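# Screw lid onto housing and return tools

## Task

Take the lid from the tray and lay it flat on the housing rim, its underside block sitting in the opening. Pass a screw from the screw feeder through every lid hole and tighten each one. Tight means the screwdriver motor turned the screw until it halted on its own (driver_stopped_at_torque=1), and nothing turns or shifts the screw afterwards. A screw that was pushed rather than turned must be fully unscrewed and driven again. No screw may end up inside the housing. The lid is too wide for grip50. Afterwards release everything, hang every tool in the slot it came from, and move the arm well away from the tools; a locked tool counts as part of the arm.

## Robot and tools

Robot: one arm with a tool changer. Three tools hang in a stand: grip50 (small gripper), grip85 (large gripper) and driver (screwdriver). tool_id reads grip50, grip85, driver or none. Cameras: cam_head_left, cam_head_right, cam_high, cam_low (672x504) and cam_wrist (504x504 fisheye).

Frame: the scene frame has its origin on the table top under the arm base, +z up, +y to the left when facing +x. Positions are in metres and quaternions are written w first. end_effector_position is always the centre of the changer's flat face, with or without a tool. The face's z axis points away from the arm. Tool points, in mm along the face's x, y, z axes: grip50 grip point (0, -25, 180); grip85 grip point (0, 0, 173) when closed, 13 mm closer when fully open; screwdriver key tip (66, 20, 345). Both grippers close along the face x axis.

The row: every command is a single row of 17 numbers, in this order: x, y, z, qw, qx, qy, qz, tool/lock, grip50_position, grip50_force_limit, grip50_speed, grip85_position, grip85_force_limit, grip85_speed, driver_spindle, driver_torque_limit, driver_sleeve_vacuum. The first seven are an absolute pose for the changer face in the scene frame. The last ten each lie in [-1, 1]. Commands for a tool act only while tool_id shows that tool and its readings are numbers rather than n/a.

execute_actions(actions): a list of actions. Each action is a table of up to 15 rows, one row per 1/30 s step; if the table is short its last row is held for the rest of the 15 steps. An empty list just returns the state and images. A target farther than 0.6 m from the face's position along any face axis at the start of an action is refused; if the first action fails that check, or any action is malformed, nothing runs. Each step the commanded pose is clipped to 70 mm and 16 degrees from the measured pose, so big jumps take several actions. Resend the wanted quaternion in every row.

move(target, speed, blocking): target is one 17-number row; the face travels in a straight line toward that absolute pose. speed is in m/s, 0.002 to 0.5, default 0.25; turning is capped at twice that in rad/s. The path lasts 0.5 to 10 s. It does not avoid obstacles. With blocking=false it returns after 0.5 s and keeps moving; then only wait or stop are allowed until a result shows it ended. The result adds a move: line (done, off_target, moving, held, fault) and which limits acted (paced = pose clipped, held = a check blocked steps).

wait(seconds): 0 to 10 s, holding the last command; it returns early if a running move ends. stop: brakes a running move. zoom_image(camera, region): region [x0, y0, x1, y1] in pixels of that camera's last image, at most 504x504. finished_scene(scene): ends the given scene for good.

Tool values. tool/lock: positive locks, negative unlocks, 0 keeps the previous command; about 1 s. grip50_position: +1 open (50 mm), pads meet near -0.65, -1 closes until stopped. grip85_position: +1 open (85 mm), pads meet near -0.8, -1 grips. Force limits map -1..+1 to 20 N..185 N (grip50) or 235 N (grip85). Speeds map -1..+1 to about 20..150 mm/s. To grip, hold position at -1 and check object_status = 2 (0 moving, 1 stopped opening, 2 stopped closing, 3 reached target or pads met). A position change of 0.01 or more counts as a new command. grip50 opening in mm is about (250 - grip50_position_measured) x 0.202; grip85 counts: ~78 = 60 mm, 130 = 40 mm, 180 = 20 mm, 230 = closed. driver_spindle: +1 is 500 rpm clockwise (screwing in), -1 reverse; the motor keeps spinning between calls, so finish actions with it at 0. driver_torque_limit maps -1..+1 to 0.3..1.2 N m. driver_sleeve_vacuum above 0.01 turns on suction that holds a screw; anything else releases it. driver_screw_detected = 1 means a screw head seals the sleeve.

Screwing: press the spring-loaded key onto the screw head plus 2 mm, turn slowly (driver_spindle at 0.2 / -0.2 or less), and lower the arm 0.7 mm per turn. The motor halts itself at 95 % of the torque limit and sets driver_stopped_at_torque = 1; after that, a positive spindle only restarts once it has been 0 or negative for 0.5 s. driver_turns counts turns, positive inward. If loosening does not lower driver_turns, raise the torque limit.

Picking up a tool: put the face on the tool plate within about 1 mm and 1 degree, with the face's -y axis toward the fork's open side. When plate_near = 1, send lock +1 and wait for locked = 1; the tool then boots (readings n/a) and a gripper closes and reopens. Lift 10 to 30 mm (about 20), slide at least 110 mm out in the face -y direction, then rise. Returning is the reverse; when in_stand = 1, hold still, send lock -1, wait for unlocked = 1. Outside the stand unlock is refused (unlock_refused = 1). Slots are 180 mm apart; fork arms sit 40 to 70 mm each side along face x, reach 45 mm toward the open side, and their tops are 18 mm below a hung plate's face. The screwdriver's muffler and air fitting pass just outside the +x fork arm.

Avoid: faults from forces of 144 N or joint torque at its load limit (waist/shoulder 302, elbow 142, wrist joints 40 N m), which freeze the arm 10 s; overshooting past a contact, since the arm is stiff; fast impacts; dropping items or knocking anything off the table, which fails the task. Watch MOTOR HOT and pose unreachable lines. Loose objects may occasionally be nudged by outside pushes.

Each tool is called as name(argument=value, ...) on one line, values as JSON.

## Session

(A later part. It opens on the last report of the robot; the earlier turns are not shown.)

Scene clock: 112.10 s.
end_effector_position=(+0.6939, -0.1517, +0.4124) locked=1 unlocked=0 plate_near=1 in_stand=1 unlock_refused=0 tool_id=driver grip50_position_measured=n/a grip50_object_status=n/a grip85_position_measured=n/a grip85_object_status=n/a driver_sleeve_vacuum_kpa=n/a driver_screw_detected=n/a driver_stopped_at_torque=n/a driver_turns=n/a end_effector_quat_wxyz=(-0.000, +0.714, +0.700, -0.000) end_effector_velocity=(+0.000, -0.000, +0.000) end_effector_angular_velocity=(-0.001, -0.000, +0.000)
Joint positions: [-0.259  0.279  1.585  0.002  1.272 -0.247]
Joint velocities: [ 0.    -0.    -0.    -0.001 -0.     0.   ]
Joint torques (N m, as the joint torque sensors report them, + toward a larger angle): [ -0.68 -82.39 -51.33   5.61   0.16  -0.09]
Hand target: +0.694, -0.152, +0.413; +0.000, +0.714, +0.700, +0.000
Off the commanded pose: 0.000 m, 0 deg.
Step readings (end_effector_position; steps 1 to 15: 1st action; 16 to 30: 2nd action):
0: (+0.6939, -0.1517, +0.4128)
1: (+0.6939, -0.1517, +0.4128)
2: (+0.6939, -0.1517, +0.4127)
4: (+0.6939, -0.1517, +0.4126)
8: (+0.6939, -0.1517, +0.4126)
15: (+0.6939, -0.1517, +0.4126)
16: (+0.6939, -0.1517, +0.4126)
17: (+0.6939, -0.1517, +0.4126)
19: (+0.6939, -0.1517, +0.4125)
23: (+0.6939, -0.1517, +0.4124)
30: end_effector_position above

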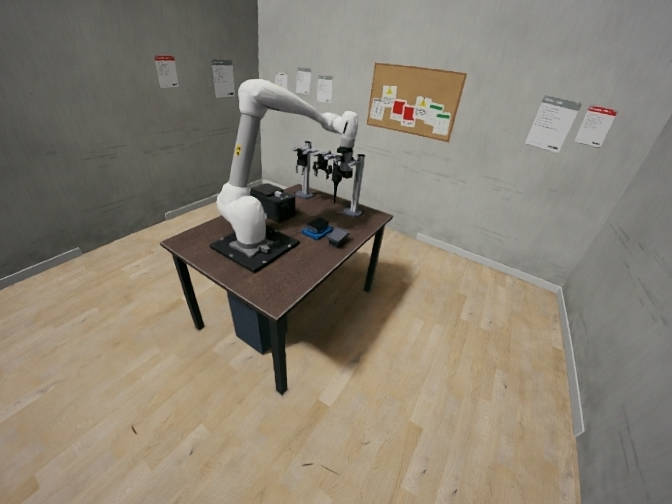

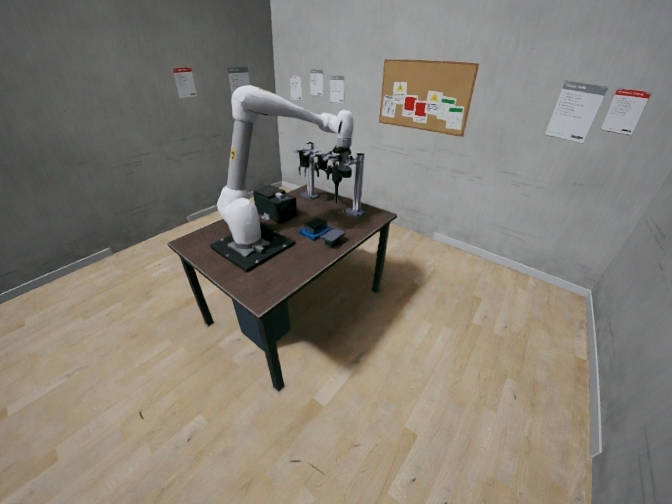

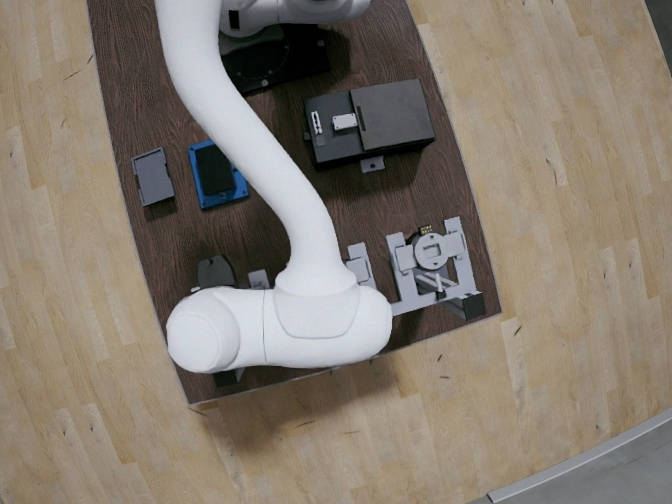

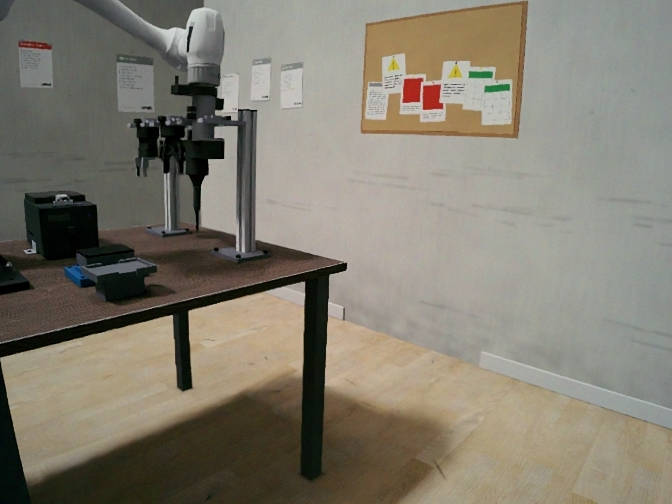

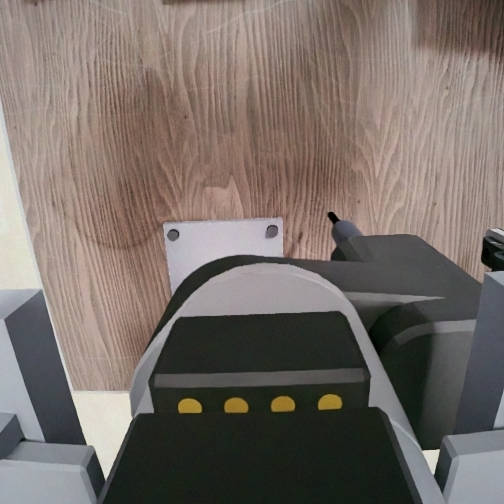

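move(target=[0.6939,-0.1517,0.432,0,0.7139,0.7003,0,0,1,0,0,1,-0.5,0,0,0,0], speed=0.05)

move(target=[0.569,-0.1489,0.432,0,0.7139,0.7003,0,0,1,0,0,1,-0.5,0,0,0,0], speed=0.1)

move(target=[0.45,-0.05,0.57,0,0.7071,0.7071,0,0,1,0,0,1,-0.5,0,0,0,0], speed=0.2)

Scene clock: 112.97 s.
end_effector_position=(+0.6939, -0.1516, +0.4319) locked=1 unlocked=0 plate_near=1 in_stand=0 unlock_refused=0 tool_id=driver grip50_position_measured=n/a grip50_object_status=n/a grip85_position_measured=n/a grip85_object_status=n/a driver_sleeve_vacuum_kpa=0 driver_screw_detected=0 driver_stopped_at_torque=0 driver_turns=0.00 end_effector_quat_wxyz=(-0.000, +0.714, +0.700, -0.000) end_effector_velocity=(-0.000, -0.000, +0.001) end_effector_angular_velocity=(-0.001, +0.000, +0.001)
Joint positions: [-0.259  0.27   1.56   0.002  1.306 -0.247]
Joint velocities: [ 0.    -0.    -0.    -0.001  0.001 -0.   ]
Joint torques (N m, as the joint torque sensors report them, + toward a larger angle): [ -1.16 -90.79 -59.22   4.84  -0.45   0.13]
Hand target: +0.694, -0.152, +0.432; +0.000, +0.714, +0.700, -0.000
Off the commanded pose: 0.000 m, 0 deg.
move: done

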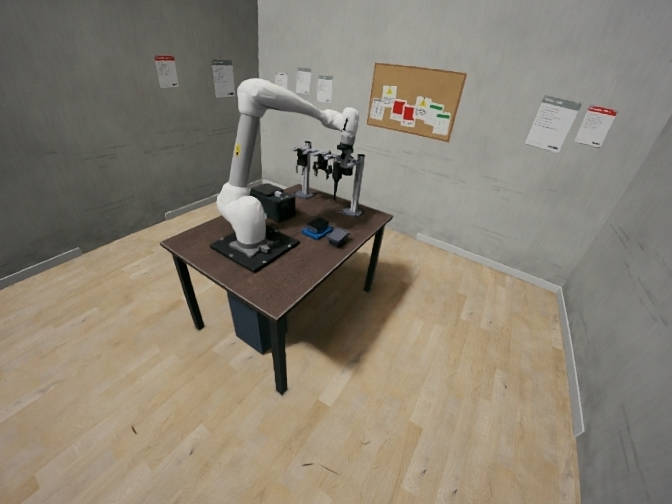

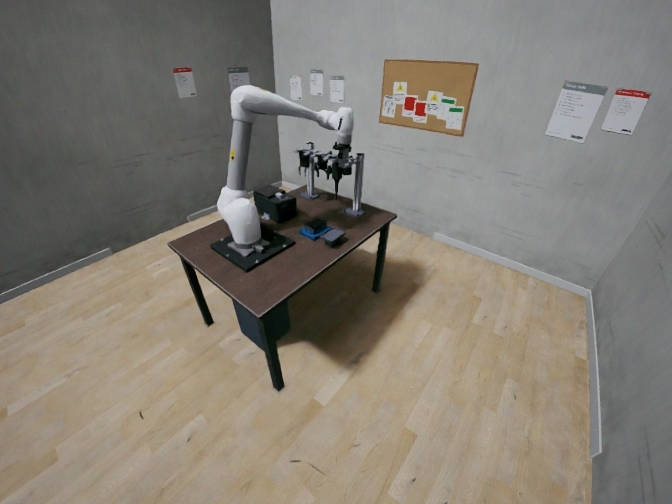

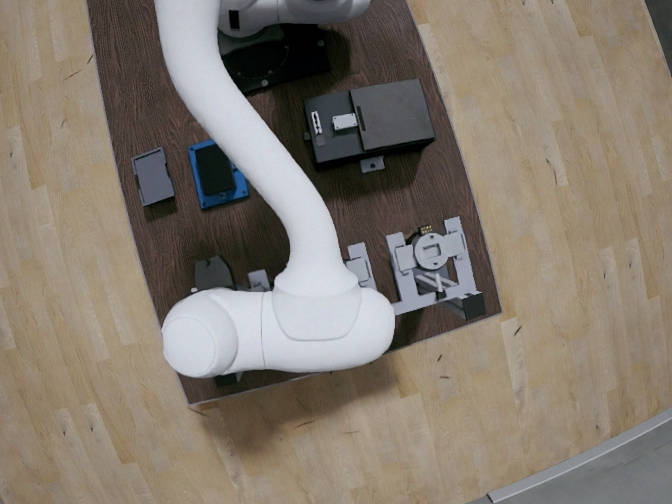

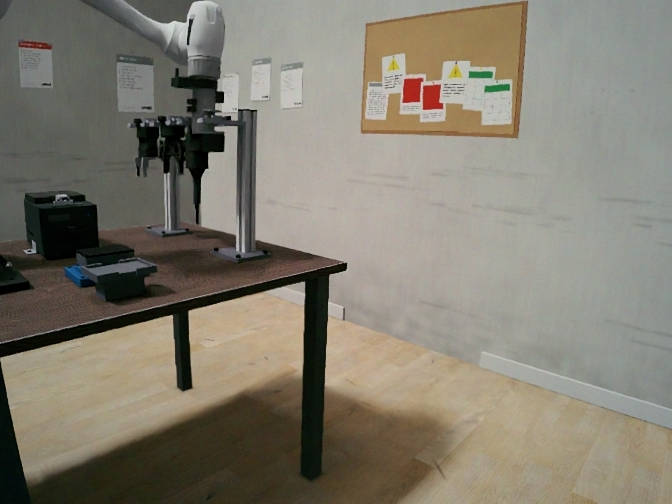

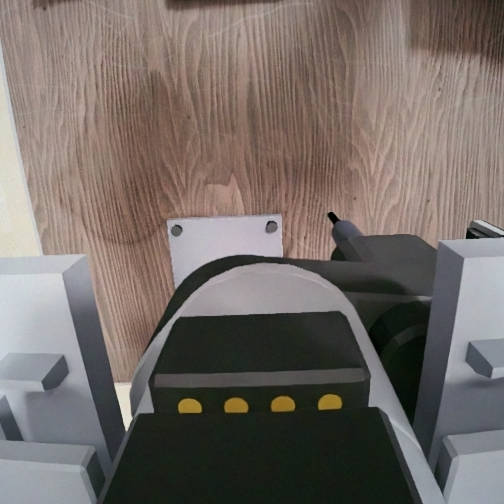

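Scene clock: 114.53 s.
end_effector_position=(+0.5691, -0.1490, +0.4319) locked=1 unlocked=0 plate_near=1 in_stand=0 unlock_refused=0 tool_id=driver grip50_position_measured=n/a grip50_object_status=n/a grip85_position_measured=n/a grip85_object_status=n/a driver_sleeve_vacuum_kpa=0 driver_screw_detected=0 driver_stopped_at_torque=0 driver_turns=0.00 end_effector_quat_wxyz=(+0.000, +0.714, +0.700, -0.000) end_effector_velocity=(-0.000, +0.000, +0.000) end_effector_angular_velocity=(+0.000, -0.000, -0.001)
Joint positions: [-0.311  0.079  1.79   0.002  1.266 -0.299]
Joint velocities: [-0.    -0.     0.     0.     0.     0.001]
Joint torques (N m, as the joint torque sensors report them, + toward a larger angle): [  0.19 -67.99 -59.32   4.93  -0.38  -0.03]
Hand target: +0.569, -0.149, +0.432; -0.000, +0.714, +0.700, -0.000
Off the commanded pose: 0.000 m, 0 deg.
move: done

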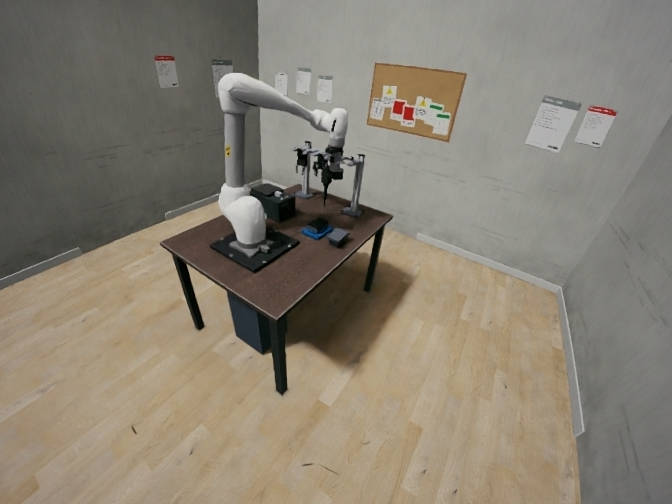

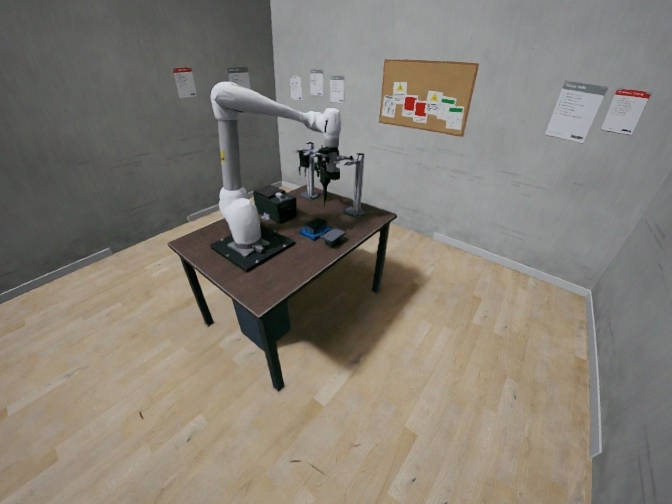

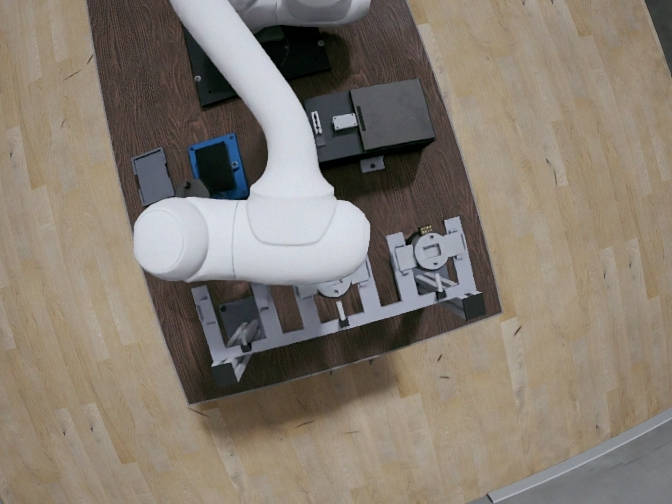

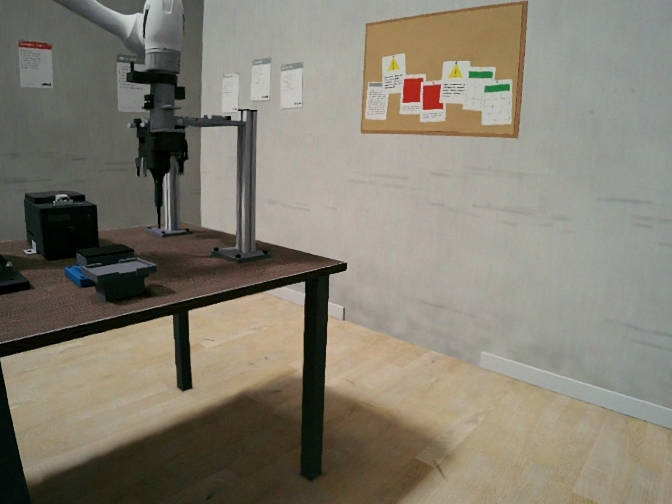

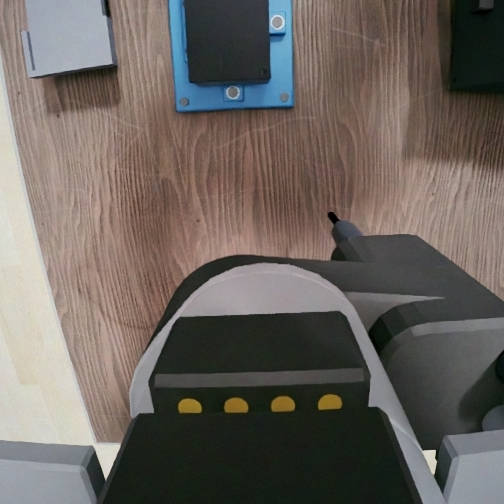

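Scene clock: 115.93 s.
end_effector_position=(+0.4497, -0.0501, +0.5699) locked=1 unlocked=0 plate_near=1 in_stand=0 unlock_refused=0 tool_id=driver grip50_position_measured=n/a grip50_object_status=n/a grip85_position_measured=n/a grip85_object_status=n/a driver_sleeve_vacuum_kpa=0 driver_screw_detected=0 driver_stopped_at_torque=0 driver_turns=0.00 end_effector_quat_wxyz=(-0.000, +0.707, +0.707, -0.000) end_effector_velocity=(-0.000, -0.000, +0.000) end_effector_angular_velocity=(-0.000, +0.001, -0.000)
Joint positions: [-0.184 -0.182  1.787  0.001  1.53  -0.19 ]
Joint velocities: [ 0.    -0.    -0.    -0.     0.001  0.   ]
Joint torques (N m, as the joint torque sensors report them, + toward a larger angle): [ -1.33 -36.9  -62.2    5.02  -0.43  -0.05]
Hand target: +0.450, -0.050, +0.570; +0.000, +0.707, +0.707, +0.000
Off the commanded pose: 0.000 m, 0 deg.
move: done

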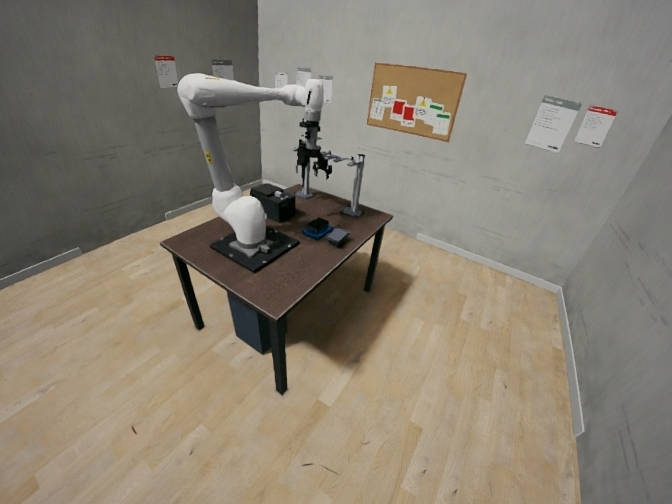

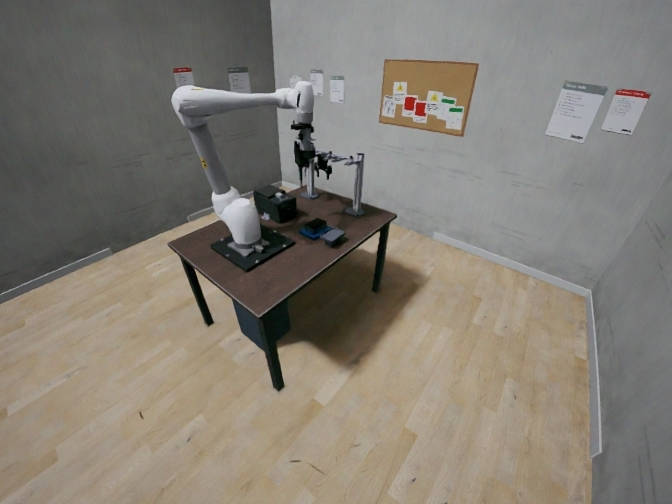

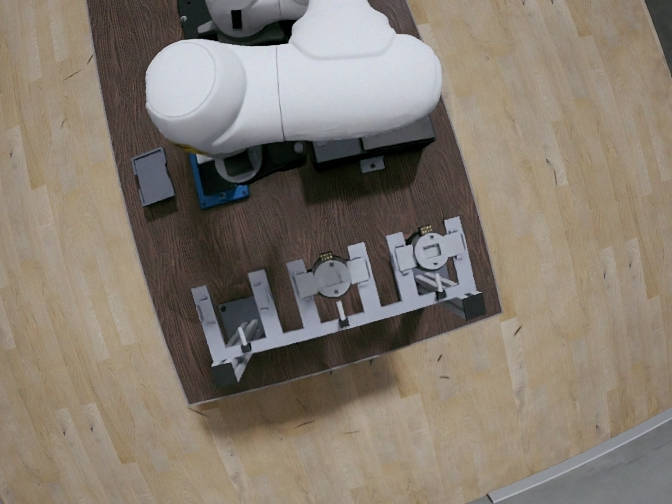

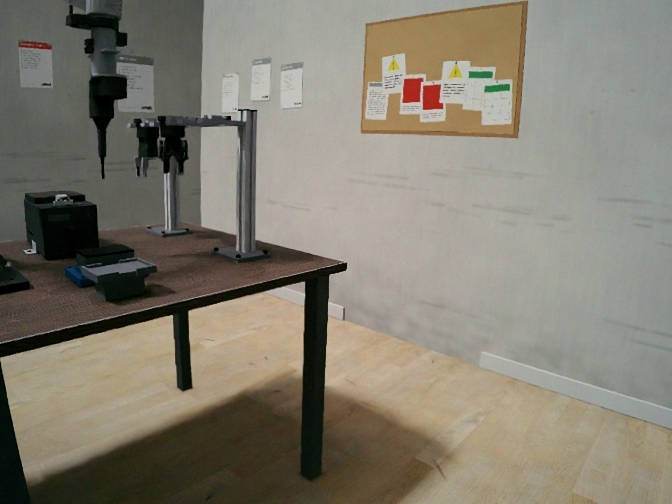

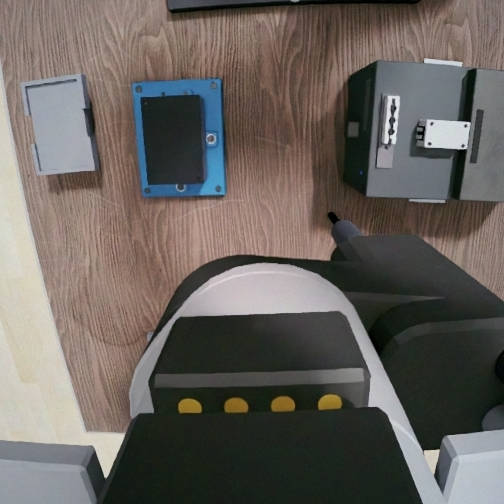

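zoom_image(camera="cam_wrist", region=[360,80,480,200])

zoom_image(camera="cam_low", region=[10,130,150,270])

Region (360, 80, 480, 200) of cam_wrist's 504x504 image, scaled by 4.200, with more detail than that image has.

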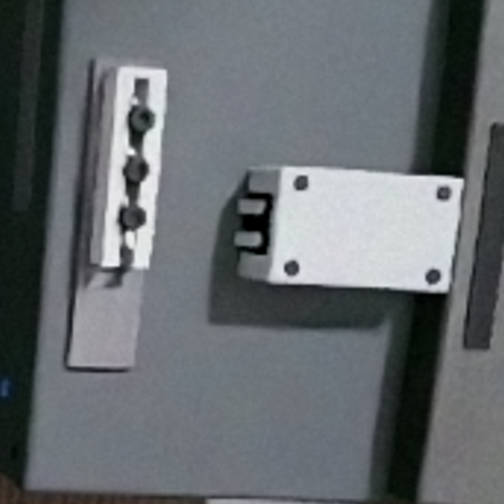

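Region (10, 130, 150, 270) of cam_low's 672x504 image, scaled by 3.600, with more detail than that image has.

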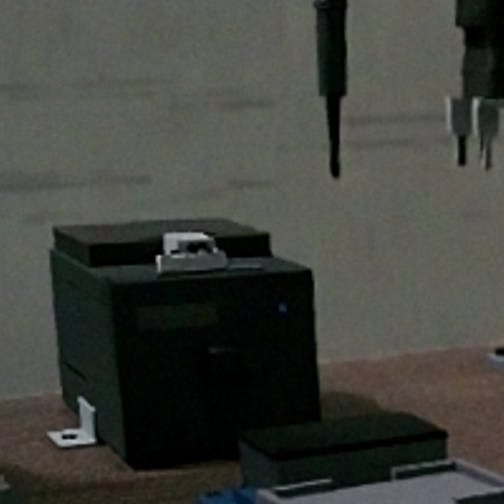

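move(target=[0.368,0.032,0.54,0,0.7071,0.7071,0,0,1,0,0,1,-0.5,0,0,0,0], speed=0.15)

zoom_image(camera="cam_wrist", region=[290,160,374,244])

zoom_image(camera="cam_low", region=[30,150,100,220])

Scene clock: 117.50 s.
end_effector_position=(+0.3680, +0.0319, +0.5400) locked=1 unlocked=0 plate_near=1 in_stand=0 unlock_refused=0 tool_id=driver grip50_position_measured=n/a grip50_object_status=n/a grip85_position_measured=n/a grip85_object_status=n/a driver_sleeve_vacuum_kpa=0 driver_screw_detected=0 driver_stopped_at_torque=0 driver_turns=0.00 end_effector_quat_wxyz=(+0.000, +0.707, +0.707, +0.000) end_effector_velocity=(-0.000, +0.001, -0.000) end_effector_angular_velocity=(+0.001, -0.000, +0.001)
Joint positions: [-0.002 -0.32   1.942  0.     1.514 -0.008]
Joint velocities: [ 0.001 -0.     0.     0.001 -0.001  0.   ]
Joint torques (N m, as the joint torque sensors report them, + toward a larger angle): [ -2.57 -20.31 -61.68   5.1   -0.77   0.13]
Hand target: +0.368, +0.032, +0.540; -0.000, +0.707, +0.707, +0.000
Off the commanded pose: 0.000 m, 0 deg.
move: done

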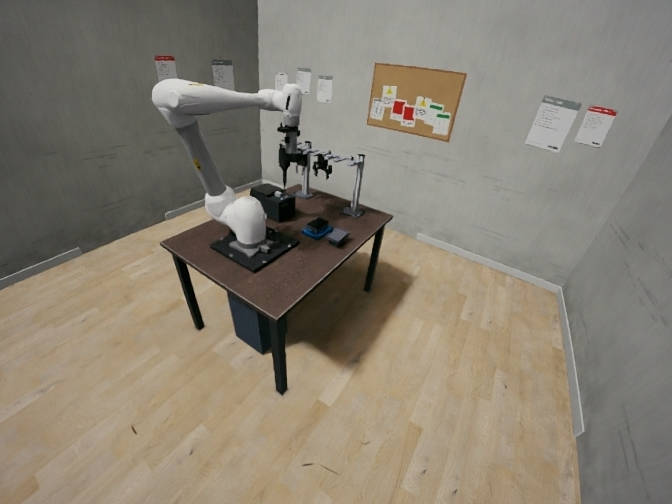

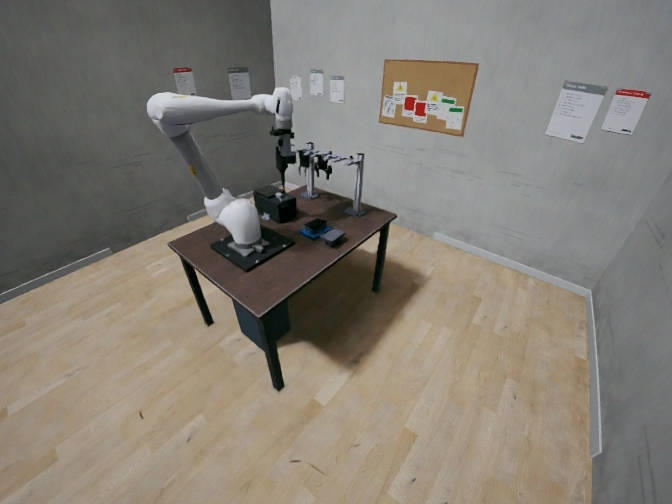

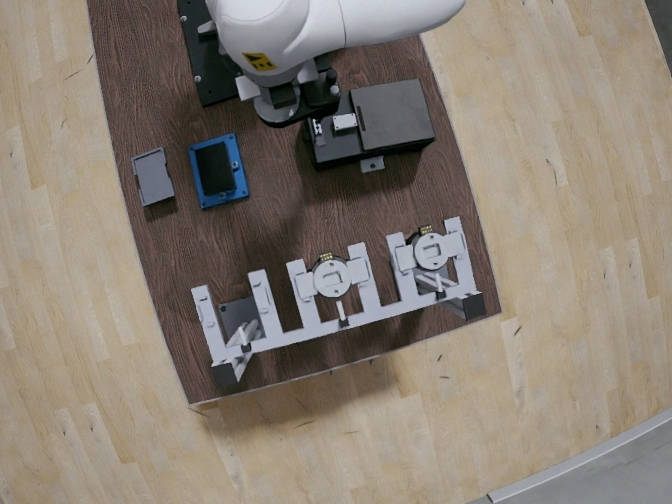

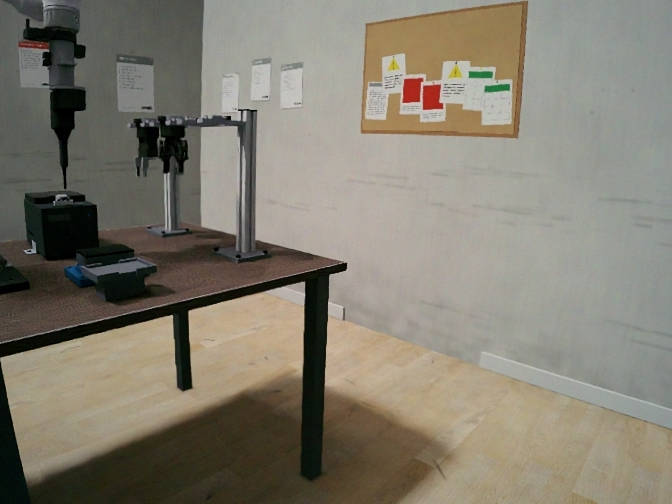

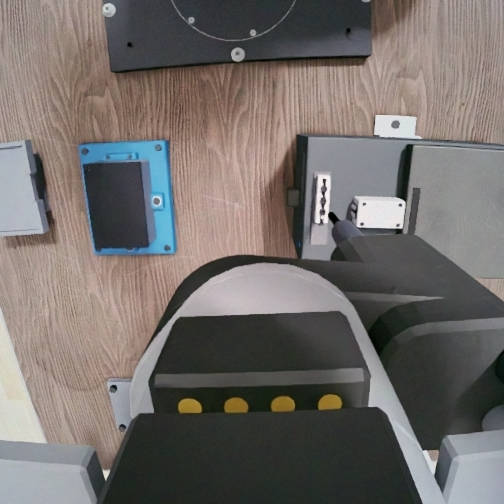

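Region (290, 160, 374, 244) of cam_wrist's 504x504 image, scaled by 6.000, with more detail than that image has.

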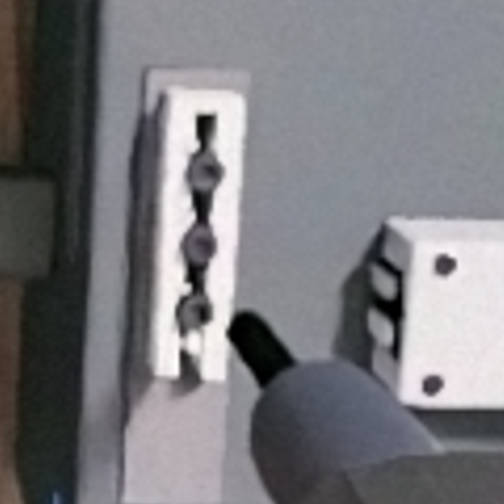

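Region (30, 150, 100, 220) of cam_low's 672x504 image, scaled by 7.200, with more detail than that image has.

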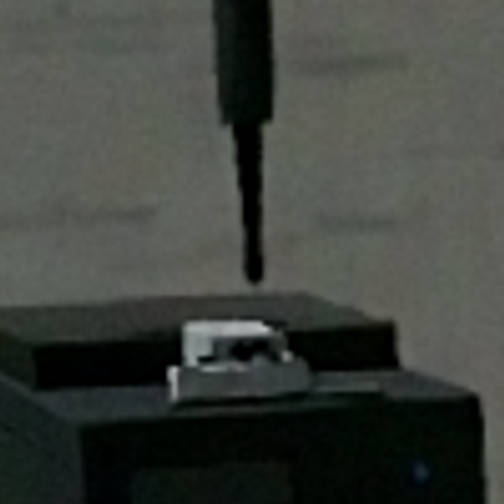

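move(target=[0.3716,0.0293,0.522,0,0.7071,0.7071,0,0,1,0,0,1,-0.5,0,0,0,0], speed=0.05)

zoom_image(camera="cam_wrist", region=[305,180,355,230])

zoom_image(camera="cam_low", region=[30,150,100,220])

zoom_image(camera="cam_high", region=[295,100,345,150])

Scene clock: 118.50 s.
end_effector_position=(+0.3716, +0.0293, +0.5220) locked=1 unlocked=0 plate_near=1 in_stand=0 unlock_refused=0 tool_id=driver grip50_position_measured=n/a grip50_object_status=n/a grip85_position_measured=n/a grip85_object_status=n/a driver_sleeve_vacuum_kpa=0 driver_screw_detected=0 driver_stopped_at_torque=0 driver_turns=0.00 end_effector_quat_wxyz=(+0.000, +0.707, +0.707, +0.000) end_effector_velocity=(+0.000, -0.000, -0.000) end_effector_angular_velocity=(-0.001, +0.000, -0.001)
Joint positions: [-0.009 -0.312  1.968  0.     1.479 -0.015]
Joint velocities: [-0.001  0.     0.    -0.001 -0.     0.   ]
Joint torques (N m, as the joint torque sensors report them, + toward a larger angle): [ -1.38 -20.91 -61.99   4.86  -0.51   0.15]
Hand target: +0.372, +0.029, +0.522; +0.000, +0.707, +0.707, -0.000
Off the commanded pose: 0.000 m, 0 deg.
move: done

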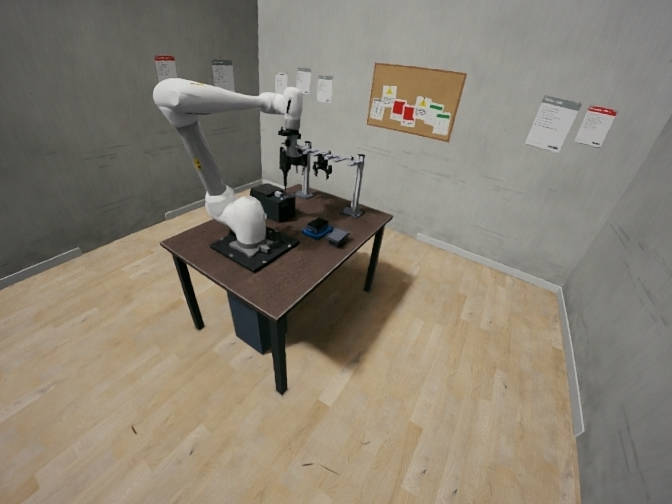

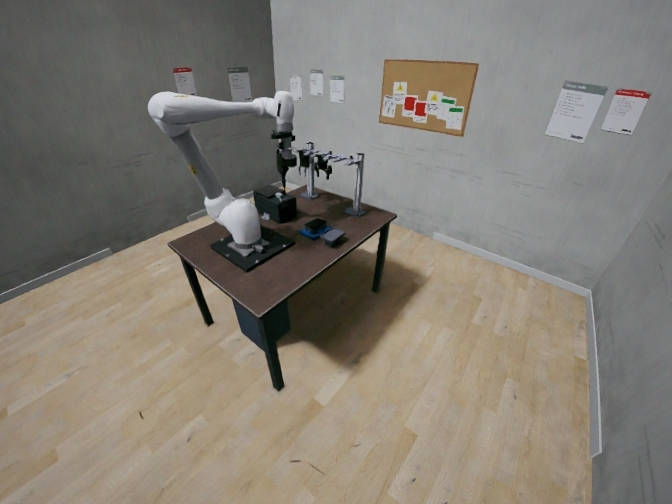

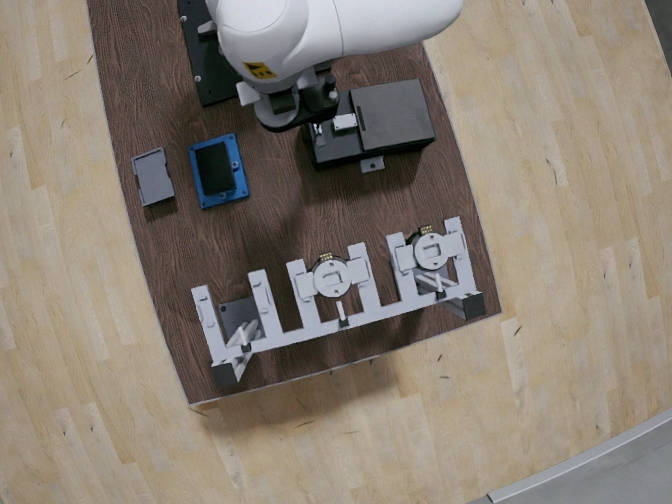

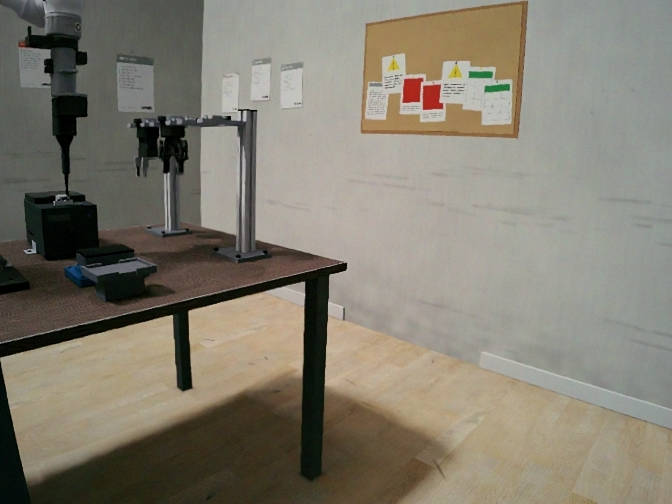

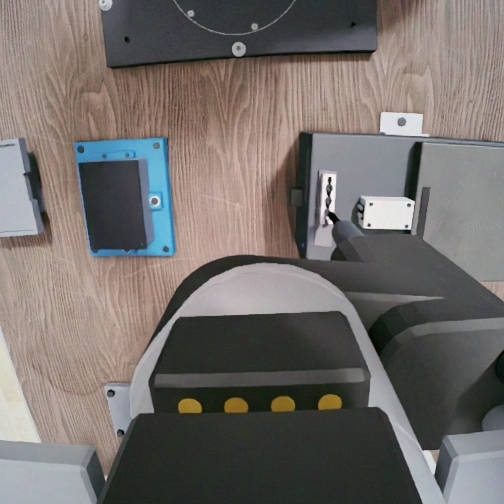

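Region (305, 180, 355, 230) of cam_wrist's 504x504 image, scaled by 10.080, with more detail than that image has.

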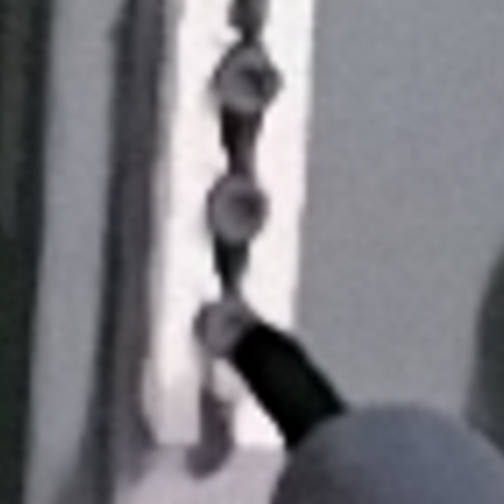

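Region (30, 150, 100, 220) of cam_low's 672x504 image, scaled by 7.200, with more detail than that image has.

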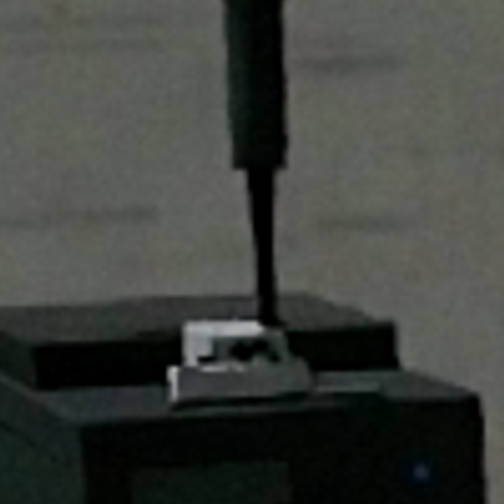

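Region (295, 100, 345, 150) of cam_high's 672x504 image, scaled by 10.080, with more detail than that image has.

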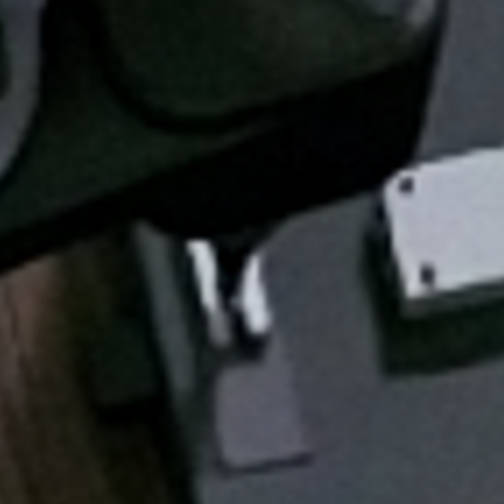

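move(target=[0.3722,0.0286,0.514,0,0.7071,0.7071,0,0,1,0,0,1,-0.5,0,0,0,0], speed=0.03)

zoom_image(camera="cam_wrist", region=[305,180,355,230])

zoom_image(camera="cam_low", region=[45,175,85,215])

Scene clock: 119.43 s.
end_effector_position=(+0.3722, +0.0286, +0.5140) locked=1 unlocked=0 plate_near=1 in_stand=0 unlock_refused=0 tool_id=driver grip50_position_measured=n/a grip50_object_status=n/a grip85_position_measured=n/a grip85_object_status=n/a driver_sleeve_vacuum_kpa=0 driver_screw_detected=0 driver_stopped_at_torque=0 driver_turns=0.00 end_effector_quat_wxyz=(+0.000, +0.707, +0.707, -0.000) end_effector_velocity=(-0.000, -0.000, -0.000) end_effector_angular_velocity=(-0.001, -0.000, +0.000)
Joint positions: [-0.01  -0.31   1.981  0.     1.464 -0.016]
Joint velocities: [-0.    -0.     0.    -0.001 -0.    -0.   ]
Joint torques (N m, as the joint torque sensors report them, + toward a larger angle): [ -1.68 -21.19 -61.15   5.05  -0.57   0.2 ]
Hand target: +0.372, +0.029, +0.514; +0.000, +0.707, +0.707, -0.000
Off the commanded pose: 0.000 m, 0 deg.
move: done

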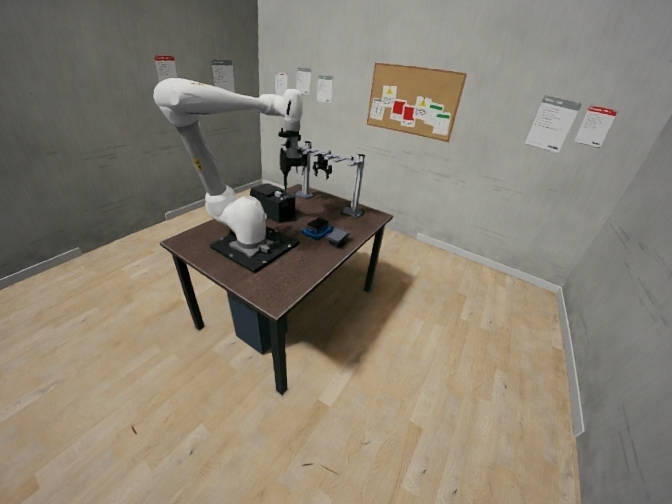

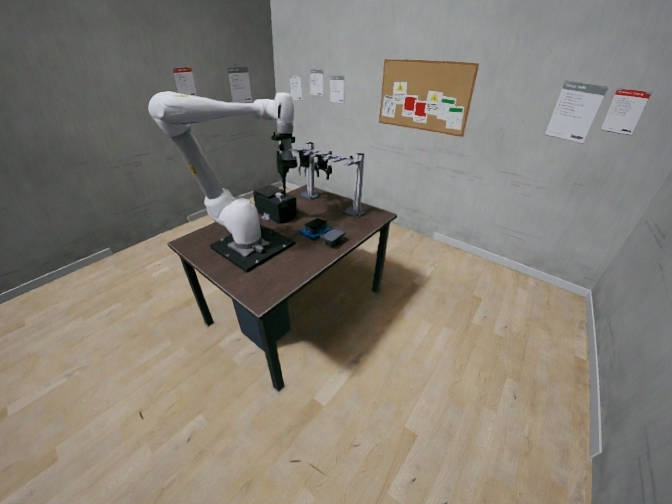

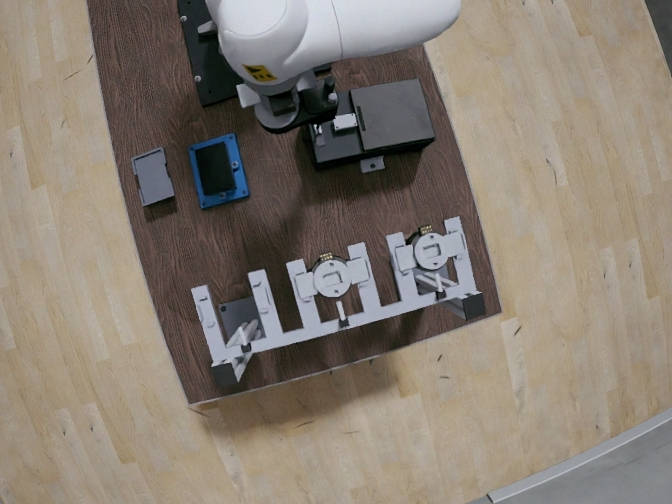

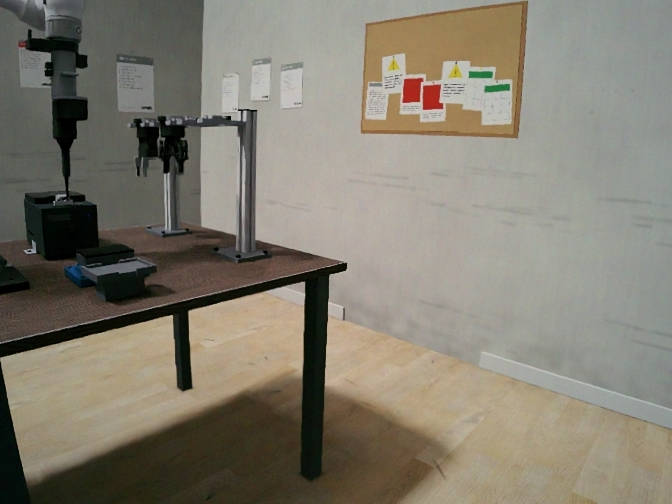

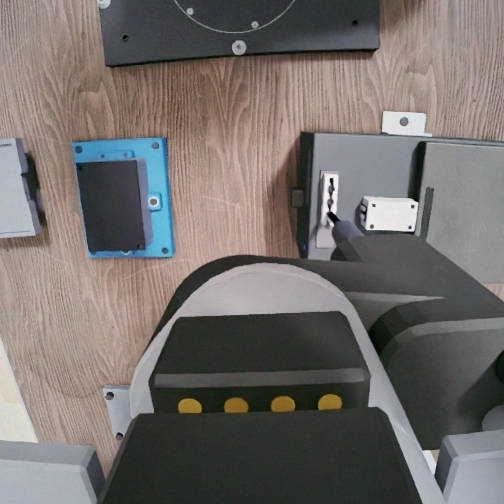

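Region (305, 180, 355, 230) of cam_wrist's 504x504 image, scaled by 10.080, with more detail than that image has.

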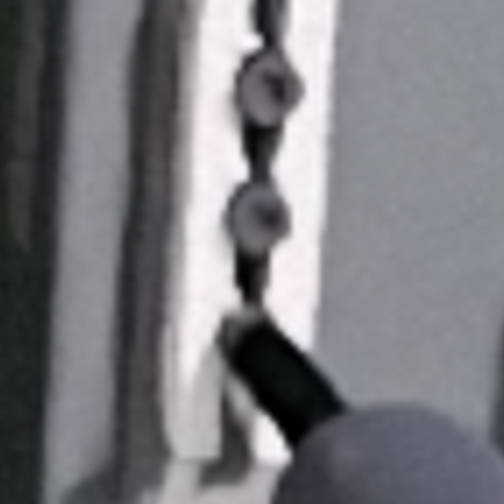

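Region (45, 175, 85, 215) of cam_low's 672x504 image, scaled by 12.600, with more detail than that image has.

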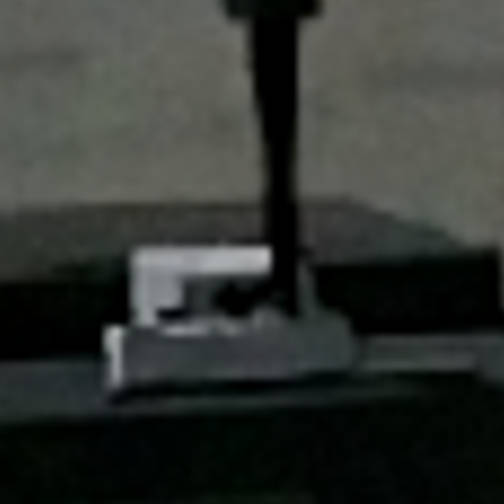

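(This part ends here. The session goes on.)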